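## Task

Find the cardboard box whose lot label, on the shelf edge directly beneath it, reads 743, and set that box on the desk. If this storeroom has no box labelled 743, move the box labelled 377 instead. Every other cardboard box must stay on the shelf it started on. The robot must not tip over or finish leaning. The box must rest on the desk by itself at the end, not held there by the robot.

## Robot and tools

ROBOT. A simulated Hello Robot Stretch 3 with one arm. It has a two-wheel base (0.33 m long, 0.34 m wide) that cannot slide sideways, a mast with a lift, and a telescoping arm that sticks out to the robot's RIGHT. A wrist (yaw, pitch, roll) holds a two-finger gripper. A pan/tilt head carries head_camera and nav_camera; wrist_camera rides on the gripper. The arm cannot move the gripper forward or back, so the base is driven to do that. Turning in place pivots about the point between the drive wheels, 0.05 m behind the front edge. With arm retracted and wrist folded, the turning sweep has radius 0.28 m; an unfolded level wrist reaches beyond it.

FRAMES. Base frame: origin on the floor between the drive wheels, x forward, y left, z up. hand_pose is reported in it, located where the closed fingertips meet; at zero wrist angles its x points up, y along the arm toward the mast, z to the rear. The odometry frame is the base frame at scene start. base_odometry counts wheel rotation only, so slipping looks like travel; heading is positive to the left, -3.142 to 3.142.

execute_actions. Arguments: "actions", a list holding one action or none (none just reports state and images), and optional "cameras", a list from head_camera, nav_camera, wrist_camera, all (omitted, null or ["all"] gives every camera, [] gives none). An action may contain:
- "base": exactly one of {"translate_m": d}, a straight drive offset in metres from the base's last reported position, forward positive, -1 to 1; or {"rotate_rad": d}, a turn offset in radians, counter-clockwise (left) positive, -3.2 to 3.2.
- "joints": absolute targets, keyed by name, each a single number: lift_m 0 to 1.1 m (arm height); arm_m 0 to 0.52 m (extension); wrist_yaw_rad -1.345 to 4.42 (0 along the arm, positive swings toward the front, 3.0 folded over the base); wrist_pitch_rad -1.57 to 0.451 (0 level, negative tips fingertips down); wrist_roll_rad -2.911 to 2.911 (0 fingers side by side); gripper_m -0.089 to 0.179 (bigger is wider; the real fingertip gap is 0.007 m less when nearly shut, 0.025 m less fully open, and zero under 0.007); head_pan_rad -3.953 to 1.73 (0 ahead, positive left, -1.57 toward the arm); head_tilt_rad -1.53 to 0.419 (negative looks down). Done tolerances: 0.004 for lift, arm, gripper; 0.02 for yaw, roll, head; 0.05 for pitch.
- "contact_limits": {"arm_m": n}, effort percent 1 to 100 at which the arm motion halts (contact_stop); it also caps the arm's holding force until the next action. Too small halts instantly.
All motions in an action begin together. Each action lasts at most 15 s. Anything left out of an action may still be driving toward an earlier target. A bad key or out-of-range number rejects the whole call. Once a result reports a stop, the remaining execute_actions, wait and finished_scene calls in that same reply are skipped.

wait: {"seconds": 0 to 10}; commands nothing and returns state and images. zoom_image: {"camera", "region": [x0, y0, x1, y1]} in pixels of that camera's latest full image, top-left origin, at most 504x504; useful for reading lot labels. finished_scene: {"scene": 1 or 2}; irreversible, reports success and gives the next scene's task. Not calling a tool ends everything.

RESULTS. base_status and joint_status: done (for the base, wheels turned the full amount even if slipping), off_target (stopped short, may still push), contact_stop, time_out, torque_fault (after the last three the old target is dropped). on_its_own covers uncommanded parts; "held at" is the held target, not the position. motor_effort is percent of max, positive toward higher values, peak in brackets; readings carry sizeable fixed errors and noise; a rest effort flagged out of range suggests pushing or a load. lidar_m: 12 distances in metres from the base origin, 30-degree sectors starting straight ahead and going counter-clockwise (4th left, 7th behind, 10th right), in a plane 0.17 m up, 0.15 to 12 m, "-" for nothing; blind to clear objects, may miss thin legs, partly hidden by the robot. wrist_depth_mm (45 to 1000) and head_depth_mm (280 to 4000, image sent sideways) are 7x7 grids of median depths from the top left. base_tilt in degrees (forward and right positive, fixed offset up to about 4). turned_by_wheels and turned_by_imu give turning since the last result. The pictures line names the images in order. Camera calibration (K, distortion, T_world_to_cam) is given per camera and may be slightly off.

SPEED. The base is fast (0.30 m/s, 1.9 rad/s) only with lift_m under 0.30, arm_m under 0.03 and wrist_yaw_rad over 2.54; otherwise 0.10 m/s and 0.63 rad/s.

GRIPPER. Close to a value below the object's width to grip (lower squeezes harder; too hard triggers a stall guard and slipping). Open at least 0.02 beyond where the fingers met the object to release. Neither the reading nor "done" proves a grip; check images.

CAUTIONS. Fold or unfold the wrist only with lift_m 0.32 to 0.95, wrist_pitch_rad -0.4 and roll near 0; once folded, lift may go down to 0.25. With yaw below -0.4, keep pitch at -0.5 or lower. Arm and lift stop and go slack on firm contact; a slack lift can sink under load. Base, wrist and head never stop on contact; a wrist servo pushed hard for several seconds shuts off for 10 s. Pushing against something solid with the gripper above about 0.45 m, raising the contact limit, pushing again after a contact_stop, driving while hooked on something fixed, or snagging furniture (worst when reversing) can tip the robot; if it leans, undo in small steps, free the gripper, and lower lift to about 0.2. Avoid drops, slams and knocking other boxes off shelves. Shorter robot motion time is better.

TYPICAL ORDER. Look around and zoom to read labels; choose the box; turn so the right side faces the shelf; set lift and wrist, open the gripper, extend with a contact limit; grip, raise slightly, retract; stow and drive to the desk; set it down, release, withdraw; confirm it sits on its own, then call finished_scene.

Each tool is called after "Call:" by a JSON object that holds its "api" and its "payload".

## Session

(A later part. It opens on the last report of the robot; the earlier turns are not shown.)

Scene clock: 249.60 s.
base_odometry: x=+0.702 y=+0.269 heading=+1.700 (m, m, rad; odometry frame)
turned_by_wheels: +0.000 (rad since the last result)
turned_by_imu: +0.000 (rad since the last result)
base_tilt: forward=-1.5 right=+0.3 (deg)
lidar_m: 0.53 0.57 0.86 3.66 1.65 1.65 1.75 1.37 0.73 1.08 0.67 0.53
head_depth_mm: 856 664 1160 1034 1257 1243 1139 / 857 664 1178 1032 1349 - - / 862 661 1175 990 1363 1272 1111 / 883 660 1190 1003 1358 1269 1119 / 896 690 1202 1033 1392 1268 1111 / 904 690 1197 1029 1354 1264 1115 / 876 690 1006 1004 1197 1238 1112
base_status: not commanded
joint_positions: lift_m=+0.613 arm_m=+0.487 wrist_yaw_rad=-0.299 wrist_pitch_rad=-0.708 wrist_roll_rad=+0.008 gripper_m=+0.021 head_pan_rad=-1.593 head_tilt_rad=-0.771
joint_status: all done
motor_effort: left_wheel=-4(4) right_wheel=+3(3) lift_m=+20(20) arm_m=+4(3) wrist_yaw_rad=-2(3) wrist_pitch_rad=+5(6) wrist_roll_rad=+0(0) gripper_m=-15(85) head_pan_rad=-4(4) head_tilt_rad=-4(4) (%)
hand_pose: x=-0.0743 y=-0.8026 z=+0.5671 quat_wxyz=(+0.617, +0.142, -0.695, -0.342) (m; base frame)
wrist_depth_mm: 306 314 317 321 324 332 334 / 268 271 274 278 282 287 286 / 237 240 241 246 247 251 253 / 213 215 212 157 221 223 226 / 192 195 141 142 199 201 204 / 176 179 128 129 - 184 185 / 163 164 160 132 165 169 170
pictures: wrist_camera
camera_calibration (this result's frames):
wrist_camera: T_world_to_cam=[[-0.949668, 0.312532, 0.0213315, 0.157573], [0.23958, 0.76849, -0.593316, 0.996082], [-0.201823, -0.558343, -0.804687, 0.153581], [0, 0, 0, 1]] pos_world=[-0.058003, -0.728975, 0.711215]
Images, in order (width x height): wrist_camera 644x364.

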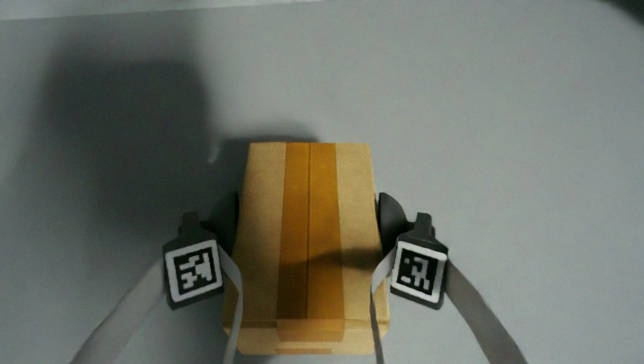

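Call:
{"api": "execute_actions", "payload": {"actions": [{"base": {"translate_m": -0.24}, "joints": {"lift_m": 0.66, "arm_m": 0.19, "head_pan_rad": -3.93, "head_tilt_rad": -0.5}}], "cameras": ["head_camera", "wrist_camera"]}}

Scene clock: 264.40 s.
base_odometry: x=+0.733 y=+0.031 heading=+1.700 (m, m, rad; odometry frame)
turned_by_wheels: +0.000 (rad since the last result)
turned_by_imu: +0.004 (rad since the last result)
base_tilt: forward=-1.6 right=+0.3 (deg)
lidar_m: 0.77 0.83 1.25 3.69 1.49 1.53 1.51 1.24 0.61 1.05 0.92 0.77
head_depth_mm: - - - - - - 1210 / - - - - - - - / 1694 1896 1655 1756 1813 1530 - / 1576 1727 1848 2159 1849 1478 1263 / 1466 1611 1786 1980 1852 1483 - / 1377 1499 1656 1831 1841 1475 1291 / 1282 1378 1528 1659 1758 1477 1257
base_status: done
joint_positions: lift_m=+0.660 arm_m=+0.190 wrist_yaw_rad=-0.299 wrist_pitch_rad=-0.709 wrist_roll_rad=+0.008 gripper_m=+0.021 head_pan_rad=-3.923 head_tilt_rad=-0.507
joint_status: all done
motor_effort: left_wheel=-3(9) right_wheel=+3(4) lift_m=+37(41) arm_m=-3(4) wrist_yaw_rad=-2(1) wrist_pitch_rad=+6(6) wrist_roll_rad=+0(0) gripper_m=-15(16) head_pan_rad=-4(58) head_tilt_rad=+3(19) (%)
hand_pose: x=-0.0743 y=-0.5060 z=+0.6131 quat_wxyz=(+0.616, +0.143, -0.694, -0.343) (m; base frame)
wrist_depth_mm: 389 395 401 402 314 202 206 / 337 341 349 353 327 228 241 / 300 301 306 309 305 269 315 / 267 271 268 157 292 331 822 / 265 500 141 142 365 739 763 / 653 674 128 129 - 710 742 / 605 610 604 132 692 701 703
pictures: head_camera (sideways: a quarter turn clockwise sets it upright), wrist_camera
camera_calibration (this result's frames):
head_camera: T_world_to_cam=[[0.390649, -0.326439, -0.860715, 1.1407], [-0.665407, -0.746239, -0.0189831, 0.032313], [-0.636103, 0.580142, -0.508732, 0.623726], [0, 0, 0, 1]] pos_world=[-0.0273595, 0.0346336, 1.29974]
wrist_camera: T_world_to_cam=[[-0.949675, 0.312507, 0.0213545, 0.0639243], [0.239795, 0.769185, -0.592328, 0.795126], [-0.201532, -0.557398, -0.805414, 0.357122], [0, 0, 0, 1]] pos_world=[-0.0579882, -0.432517, 0.757241]
Images, in order (width x height): head_camera 896x504, wrist_camera 644x364.

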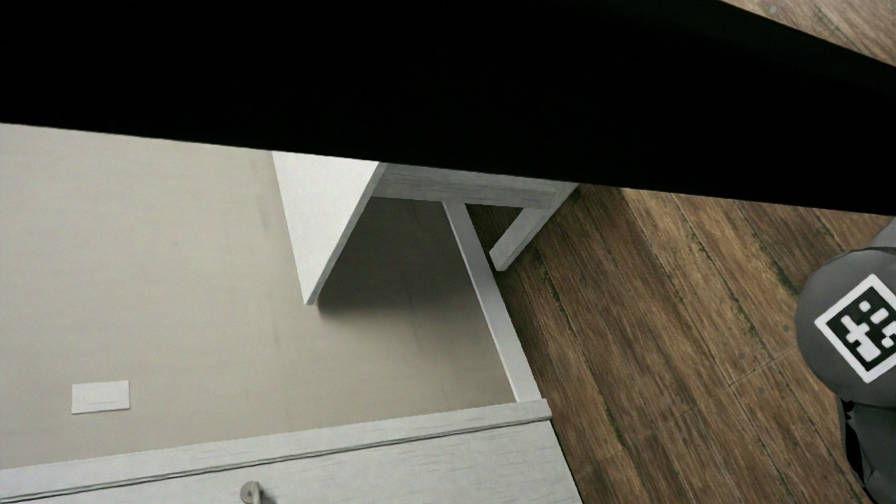

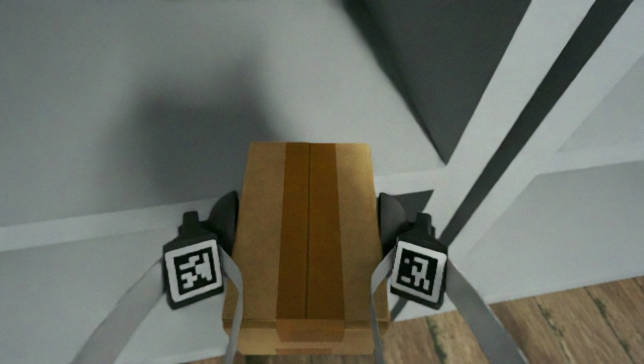

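Call:
{"api": "execute_actions", "payload": {"actions": [{"base": {"rotate_rad": -1.03}, "joints": {"lift_m": 0.78, "head_pan_rad": -3.05, "head_tilt_rad": -0.5}}], "cameras": ["head_camera"]}}

Scene clock: 271.47 s.
base_odometry: x=+0.733 y=+0.031 heading=+0.670 (m, m, rad; odometry frame)
turned_by_wheels: -1.030 (rad since the last result)
turned_by_imu: -1.038 (rad since the last result)
base_tilt: forward=-1.6 right=+0.3 (deg)
lidar_m: 0.92 0.77 0.77 0.83 1.28 3.69 1.49 1.53 1.51 1.23 0.61 1.05
head_depth_mm: 2620 2949 2122 2484 1869 1533 - / 2285 2533 1808 2370 1871 1539 - / 2036 2268 1659 2369 1869 1530 - / 1812 2026 1632 2148 1813 1471 1241 / 1671 1814 1760 2174 1847 1476 1228 / 1535 1651 1796 1989 1851 1476 1230 / 1409 1520 1644 1788 1829 1470 1226
base_status: done
joint_positions: lift_m=+0.780 arm_m=+0.190 wrist_yaw_rad=-0.299 wrist_pitch_rad=-0.710 wrist_roll_rad=+0.008 gripper_m=+0.021 head_pan_rad=-3.057 head_tilt_rad=-0.507
joint_status: all done
motor_effort: left_wheel=+1(7) right_wheel=-2(9) lift_m=+37(38) arm_m=-3(3) wrist_yaw_rad=-1(2) wrist_pitch_rad=+6(7) wrist_roll_rad=+0(0) gripper_m=-15(15) head_pan_rad=+5(57) head_tilt_rad=+2(2) (%)
hand_pose: x=-0.0742 y=-0.5059 z=+0.7330 quat_wxyz=(+0.616, +0.143, -0.694, -0.343) (m; base frame)
wrist_depth_mm: 521 596 667 - - - 942 / 501 534 - - - - - / 452 - - - - - - / 419 930 909 157 - - - / 836 867 141 142 968 957 - / 768 778 128 129 - 876 885 / 708 731 752 132 788 807 816
pictures: head_camera (sideways: a quarter turn clockwise sets it upright)
camera_calibration (this result's frames):
head_camera: T_world_to_cam=[[0.501639, 0.0860776, -0.860784, 1.14012], [0.137349, -0.990341, -0.0189903, 0.0274255], [-0.854104, -0.108702, -0.508616, 0.624904], [0, 0, 0, 1]] pos_world=[-0.0419599, -0.0030498, 1.29975]
Images, in order (width x height): head_camera 896x504.

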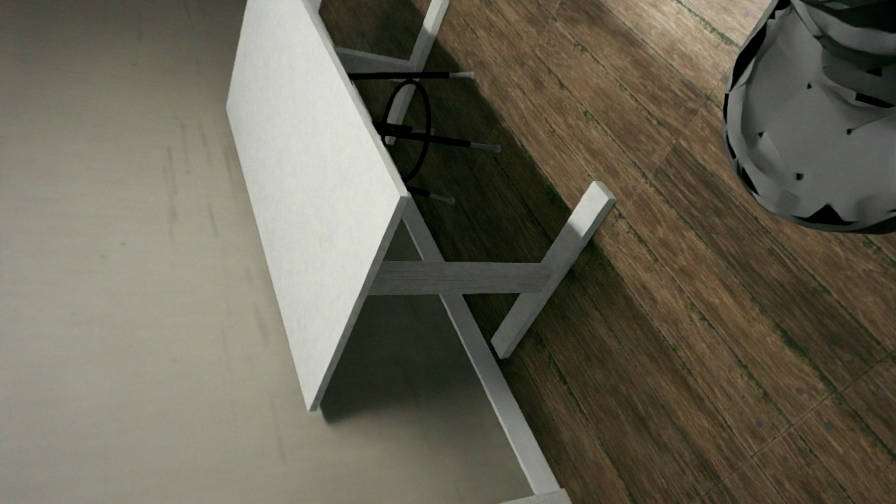

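Call:
{"api": "execute_actions", "payload": {"actions": [{"base": {"translate_m": -0.56}, "joints": {"lift_m": 0.84, "arm_m": 0.5, "head_tilt_rad": -0.7}}], "cameras": ["head_camera", "wrist_camera"]}}

Scene clock: 285.07 s.
base_odometry: x=+0.294 y=-0.317 heading=+0.670 (m, m, rad; odometry frame)
turned_by_wheels: +0.000 (rad since the last result)
turned_by_imu: +0.008 (rad since the last result)
base_tilt: forward=-1.6 right=+0.3 (deg)
lidar_m: 1.39 1.12 1.11 1.21 1.87 1.54 0.93 1.00 1.16 1.27 1.27 1.04
head_depth_mm: 2040 1557 1148 1920 - - - / 1781 1553 1100 1783 - - - / 1570 1543 1096 908 - - - / 1417 1497 1089 941 1550 1317 - / 1289 1411 1089 1294 1487 1307 - / 1186 1310 1133 1695 1560 1331 - / 1092 1207 1297 1513 1546 1335 -
base_status: done
joint_positions: lift_m=+0.840 arm_m=+0.500 wrist_yaw_rad=-0.299 wrist_pitch_rad=-0.710 wrist_roll_rad=+0.008 gripper_m=+0.021 head_pan_rad=-3.057 head_tilt_rad=-0.691
joint_status: all done
motor_effort: left_wheel=+1(5) right_wheel=-1(9) lift_m=+37(38) arm_m=+4(4) wrist_yaw_rad=-1(2) wrist_pitch_rad=+7(6) wrist_roll_rad=+0(0) gripper_m=-15(15) head_pan_rad=+4(4) head_tilt_rad=-4(16) (%)
hand_pose: x=-0.0742 y=-0.8153 z=+0.7930 quat_wxyz=(+0.616, +0.143, -0.694, -0.343) (m; base frame)
wrist_depth_mm: 880 770 681 604 547 500 464 / - 927 790 688 624 555 508 / - - 934 776 702 626 570 / - - - 157 825 732 640 / 761 - 141 142 887 855 729 / 827 900 128 129 - 929 886 / 791 845 805 131 859 876 881
pictures: head_camera (sideways: a quarter turn clockwise sets it upright), wrist_camera
camera_calibration (this result's frames):
head_camera: T_world_to_cam=[[0.650179, 0.0987059, -0.753342, 0.999138], [0.139969, -0.990116, -0.00892767, 0.0143057], [-0.746777, -0.0996396, -0.657569, 0.818029], [0, 0, 0, 1]] pos_world=[-0.040736, -0.00294841, 1.29073]
wrist_camera: T_world_to_cam=[[-0.949679, 0.312497, 0.0213644, 0.156756], [0.239925, 0.769589, -0.59175, 1.13944], [-0.201362, -0.556847, -0.805838, 0.330414], [0, 0, 0, 1]] pos_world=[-0.0579799, -0.741897, 0.937175]
Images, in order (width x height): head_camera 896x504, wrist_camera 644x364.

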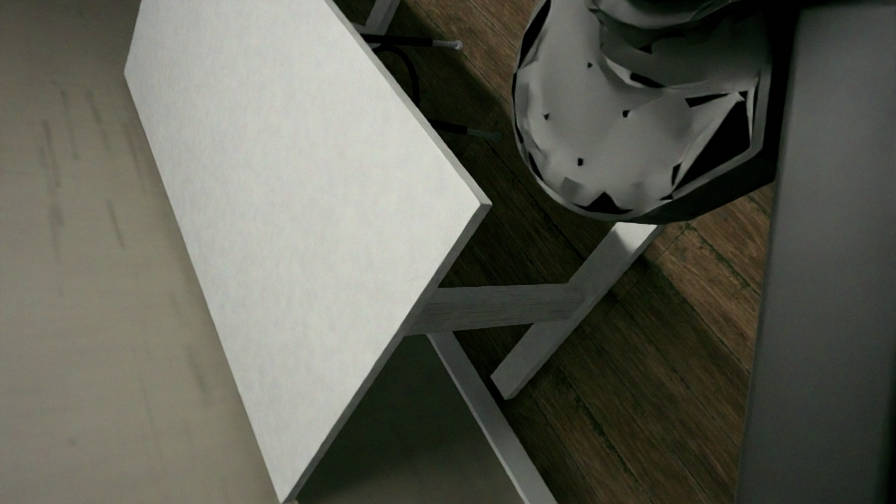

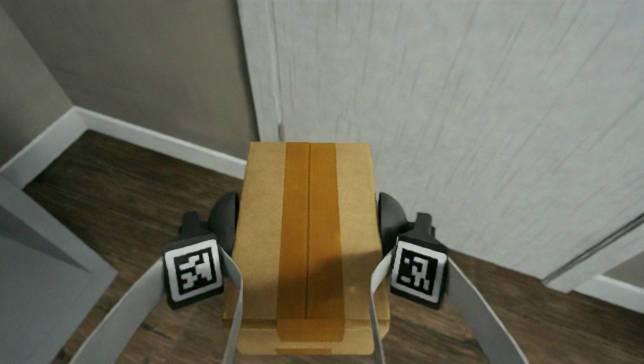

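Call:
{"api": "execute_actions", "payload": {"actions": [{"base": {"rotate_rad": -1.443}, "joints": {"arm_m": 0.514, "head_pan_rad": -1.7, "head_tilt_rad": -0.65}}], "cameras": ["head_camera", "wrist_camera"]}}

Scene clock: 292.40 s.
base_odometry: x=+0.294 y=-0.317 heading=-0.773 (m, m, rad; odometry frame)
turned_by_wheels: -1.443 (rad since the last result)
turned_by_imu: -1.454 (rad since the last result)
base_tilt: forward=-1.6 right=+0.3 (deg)
lidar_m: 1.27 1.47 1.04 1.28 1.11 1.11 1.29 2.23 1.99 0.94 1.16 1.17
head_depth_mm: 2485 1749 1364 1990 1657 - - / 2083 1706 1205 1887 - 1319 1162 / 1803 1725 1229 975 1572 1345 1159 / 1581 1703 1047 886 1600 1333 1150 / 1406 1521 1164 949 1459 1339 1144 / 1269 1410 1168 1219 1544 1336 1150 / 1164 1262 1161 1548 1594 1338 1145
base_status: done
joint_positions: lift_m=+0.840 arm_m=+0.514 wrist_yaw_rad=-0.299 wrist_pitch_rad=-0.710 wrist_roll_rad=+0.008 gripper_m=+0.021 head_pan_rad=-1.707 head_tilt_rad=-0.655
joint_status: all done
motor_effort: left_wheel=+1(11) right_wheel=-2(13) lift_m=+37(37) arm_m=+3(3) wrist_yaw_rad=+0(2) wrist_pitch_rad=+6(6) wrist_roll_rad=+0(0) gripper_m=-16(15) head_pan_rad=+4(59) head_tilt_rad=+1(6) (%)
hand_pose: x=-0.0742 y=-0.8293 z=+0.7930 quat_wxyz=(+0.616, +0.143, -0.694, -0.343) (m; base frame)
wrist_depth_mm: 377 379 385 389 395 401 - / 325 329 333 336 341 348 - / 289 290 294 298 302 304 - / 260 261 258 158 268 272 - / 234 236 141 142 241 245 - / 215 217 128 129 - 224 935 / 198 199 194 132 202 206 856
pictures: head_camera (sideways: a quarter turn clockwise sets it upright), wrist_camera
camera_calibration (this result's frames):
head_camera: T_world_to_cam=[[0.0423587, 0.628707, -0.776488, 1.03302], [0.996683, -0.0806506, -0.0109304, 0.0116876], [-0.0694963, -0.773449, -0.630037, 0.778085], [0, 0, 0, 1]] pos_world=[-0.00133201, -0.0467117, 1.29247]
wrist_camera: T_world_to_cam=[[-0.949677, 0.312501, 0.0213593, 0.161157], [0.239932, 0.769587, -0.59175, 1.15026], [-0.20136, -0.556847, -0.805838, 0.322584], [0, 0, 0, 1]] pos_world=[-0.0579803, -0.755957, 0.937175]
Images, in order (width x height): head_camera 896x504, wrist_camera 644x364.

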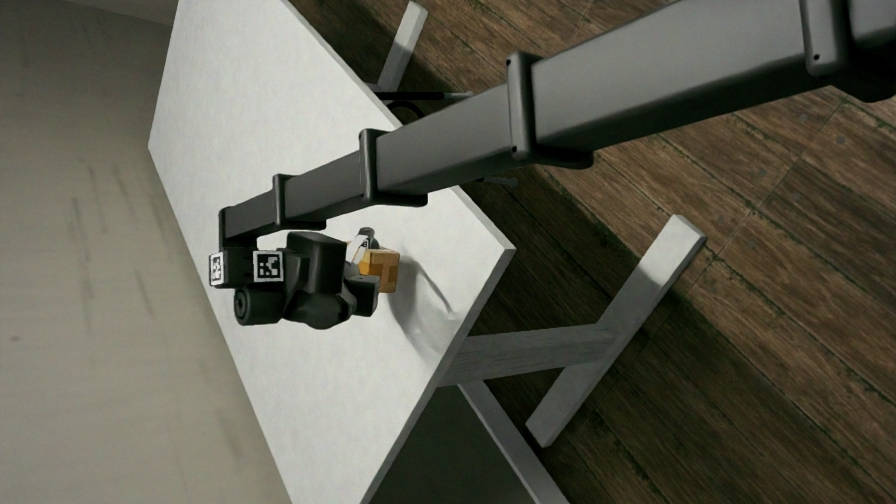

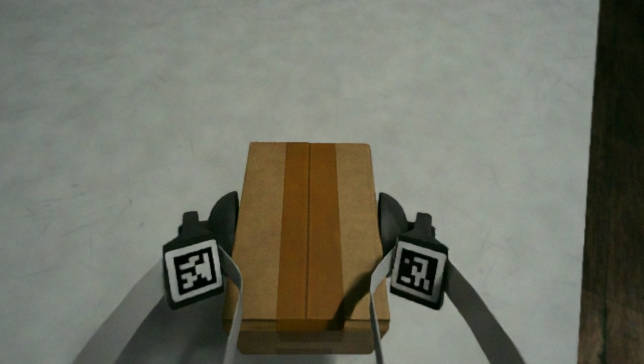

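Call:
{"api": "execute_actions", "payload": {"actions": [{"joints": {"lift_m": 0.803}}], "cameras": ["wrist_camera"]}}

Scene clock: 295.77 s.
base_odometry: x=+0.294 y=-0.317 heading=-0.773 (m, m, rad; odometry frame)
turned_by_wheels: +0.000 (rad since the last result)
turned_by_imu: +0.001 (rad since the last result)
base_tilt: forward=-1.6 right=+0.4 (deg)
lidar_m: 1.27 1.47 1.04 1.29 1.11 1.11 1.29 2.24 1.99 0.93 1.16 1.17
head_depth_mm: 2480 1749 1377 2004 1584 1396 - / 2072 1733 1173 1872 - - 1148 / 1779 1733 1223 - 1612 1338 1158 / 1588 1675 - 885 1609 1343 1149 / 1402 1519 1191 951 1480 1337 1161 / 1269 1407 1168 1224 1536 1338 1143 / 1153 1269 1153 1556 1573 1330 1156
base_status: not commanded
joint_positions: lift_m=+0.803 arm_m=+0.514 wrist_yaw_rad=-0.299 wrist_pitch_rad=-0.710 wrist_roll_rad=+0.008 gripper_m=+0.021 head_pan_rad=-1.707 head_tilt_rad=-0.655
joint_status: all done
motor_effort: left_wheel=+1(1) right_wheel=-2(2) lift_m=+20(33) arm_m=+3(3) wrist_yaw_rad=-2(1) wrist_pitch_rad=+6(6) wrist_roll_rad=+0(0) gripper_m=-15(15) head_pan_rad=+4(5) head_tilt_rad=+1(0) (%)
hand_pose: x=-0.0742 y=-0.8293 z=+0.7568 quat_wxyz=(+0.616, +0.143, -0.694, -0.343) (m; base frame)
wrist_depth_mm: 312 319 322 327 331 334 352 / 272 275 281 281 285 288 301 / 241 243 244 248 251 254 264 / 216 218 214 157 224 227 233 / 196 198 141 142 201 205 210 / 179 182 129 129 - 187 191 / 166 166 162 132 170 172 175
pictures: wrist_camera
camera_calibration (this result's frames):
wrist_camera: T_world_to_cam=[[-0.949677, 0.312501, 0.0213594, 0.16193], [0.239931, 0.769587, -0.59175, 1.12884], [-0.20136, -0.556847, -0.805839, 0.293421], [0, 0, 0, 1]] pos_world=[-0.0579803, -0.755957, 0.900985]
Images, in order (width x height): wrist_camera 644x364.

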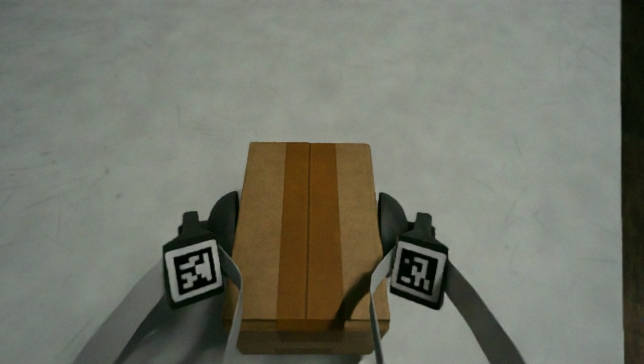

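Call:
{"api": "execute_actions", "payload": {"actions": [{"joints": {"lift_m": 0.801, "gripper_m": 0.12}}], "cameras": ["wrist_camera"]}}

Scene clock: 298.33 s.
base_odometry: x=+0.294 y=-0.317 heading=-0.773 (m, m, rad; odometry frame)
turned_by_wheels: +0.000 (rad since the last result)
turned_by_imu: +0.000 (rad since the last result)
base_tilt: forward=-1.6 right=+0.3 (deg)
lidar_m: 1.27 1.48 1.04 1.29 1.11 1.11 1.29 2.23 1.99 0.93 1.16 1.17
head_depth_mm: 2510 1743 1366 2020 1607 1384 - / 2098 1735 1182 1864 - - 1132 / 1812 1727 1221 - 1596 1342 1162 / 1598 1667 - 886 1603 1342 1162 / 1401 1526 1190 952 1474 1348 1151 / 1277 1400 1166 1223 1554 1339 1153 / 1152 1270 1156 1563 1597 1332 1160
base_status: not commanded
joint_positions: lift_m=+0.801 arm_m=+0.514 wrist_yaw_rad=-0.299 wrist_pitch_rad=-0.707 wrist_roll_rad=+0.008 gripper_m=+0.120 head_pan_rad=-1.707 head_tilt_rad=-0.655
joint_status: all done
motor_effort: left_wheel=+1(2) right_wheel=-2(2) lift_m=+20(20) arm_m=+3(3) wrist_yaw_rad=+0(1) wrist_pitch_rad=+6(6) wrist_roll_rad=+0(0) gripper_m=+1(84) head_pan_rad=+4(5) head_tilt_rad=+1(3) (%)
hand_pose: x=-0.0744 y=-0.8298 z=+0.7552 quat_wxyz=(+0.617, +0.142, -0.695, -0.342) (m; base frame)
wrist_depth_mm: 309 316 320 327 329 333 352 / 270 275 278 282 285 287 300 / 240 243 244 248 250 254 261 / 215 217 214 160 224 226 232 / 195 200 190 144 197 206 209 / 181 - 136 132 181 - 187 / 161 165 160 141 168 169 174
pictures: wrist_camera
camera_calibration (this result's frames):
wrist_camera: T_world_to_cam=[[-0.94966, 0.312558, 0.0213101, 0.162057], [0.239469, 0.768083, -0.593888, 1.12867], [-0.201992, -0.558889, -0.804265, 0.288971], [0, 0, 0, 1]] pos_world=[-0.0580126, -0.756061, 0.899259]
Images, in order (width x height): wrist_camera 644x364.

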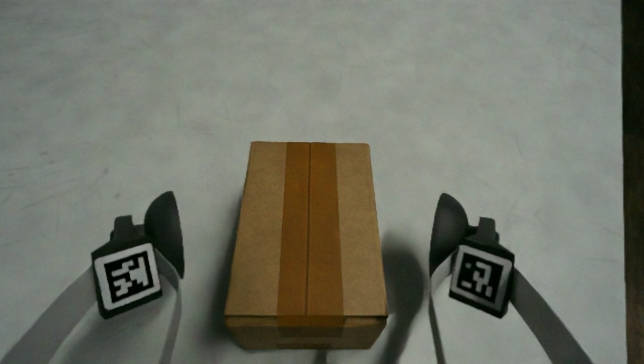

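The box has been released on the desk. I'll lift the gripper clear, then finish the scene.

Call:
{"api": "execute_actions", "payload": {"actions": [{"joints": {"lift_m": 0.86}}], "cameras": ["wrist_camera", "head_camera"]}}

Scene clock: 300.63 s.
base_odometry: x=+0.294 y=-0.317 heading=-0.773 (m, m, rad; odometry frame)
turned_by_wheels: +0.000 (rad since the last result)
turned_by_imu: +0.000 (rad since the last result)
base_tilt: forward=-1.6 right=+0.3 (deg)
lidar_m: 1.27 1.48 1.04 1.29 1.11 1.11 1.29 2.23 1.98 0.94 1.16 1.17
head_depth_mm: 2506 1739 1375 2018 1704 - - / 2082 1735 1231 - - 1309 1152 / 1803 1725 - 969 1614 1347 1155 / 1567 1714 1077 884 1614 1339 1150 / 1414 1548 1116 952 1485 1329 1158 / 1274 1403 1163 1224 1546 1333 1153 / 1150 1268 1163 1551 1594 1332 1153
base_status: not commanded
joint_positions: lift_m=+0.860 arm_m=+0.514 wrist_yaw_rad=-0.299 wrist_pitch_rad=-0.707 wrist_roll_rad=+0.008 gripper_m=+0.120 head_pan_rad=-1.707 head_tilt_rad=-0.655
joint_status: all done
motor_effort: left_wheel=+2(2) right_wheel=-2(2) lift_m=+37(39) arm_m=+3(3) wrist_yaw_rad=-1(1) wrist_pitch_rad=+6(5) wrist_roll_rad=+0(0) gripper_m=+1(1) head_pan_rad=+4(5) head_tilt_rad=+1(4) (%)
hand_pose: x=-0.0744 y=-0.8299 z=+0.8136 quat_wxyz=(+0.617, +0.142, -0.695, -0.342) (m; base frame)
wrist_depth_mm: 412 414 419 433 434 443 - / 357 361 369 371 377 379 - / 318 319 324 325 330 337 - / 284 287 289 291 295 297 - / 258 265 261 209 267 270 - / 241 - 235 191 242 - 957 / 215 219 216 177 222 224 905
pictures: head_camera (sideways: a quarter turn clockwise sets it upright), wrist_camera
camera_calibration (this result's frames):
head_camera: T_world_to_cam=[[0.0423588, 0.628707, -0.776488, 1.03302], [0.996682, -0.0806507, -0.0109304, 0.0116876], [-0.0694963, -0.773449, -0.630037, 0.778085], [0, 0, 0, 1]] pos_world=[-0.00133202, -0.0467117, 1.29247]
wrist_camera: T_world_to_cam=[[-0.949655, 0.312574, 0.0212945, 0.160843], [0.239323, 0.767609, -0.594559, 1.1636], [-0.20219, -0.559529, -0.80377, 0.334878], [0, 0, 0, 1]] pos_world=[-0.0580226, -0.756093, 0.957569]
Images, in order (width x height): head_camera 896x504, wrist_camera 644x364.

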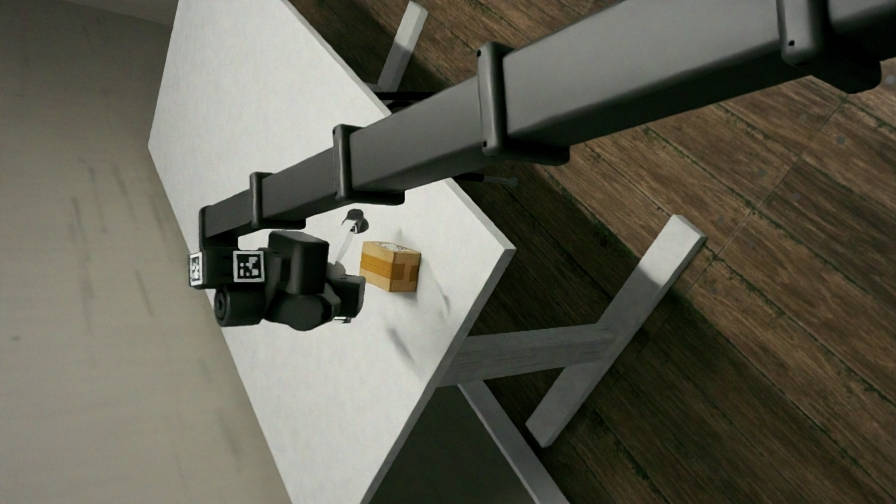

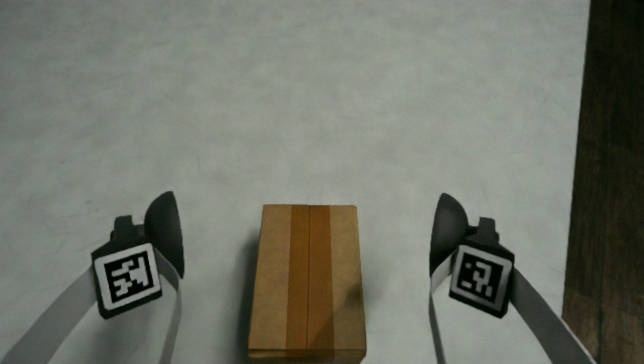

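Call:
{"api": "finished_scene", "payload": {"scene": 2}}

The scene is finished: the task was done.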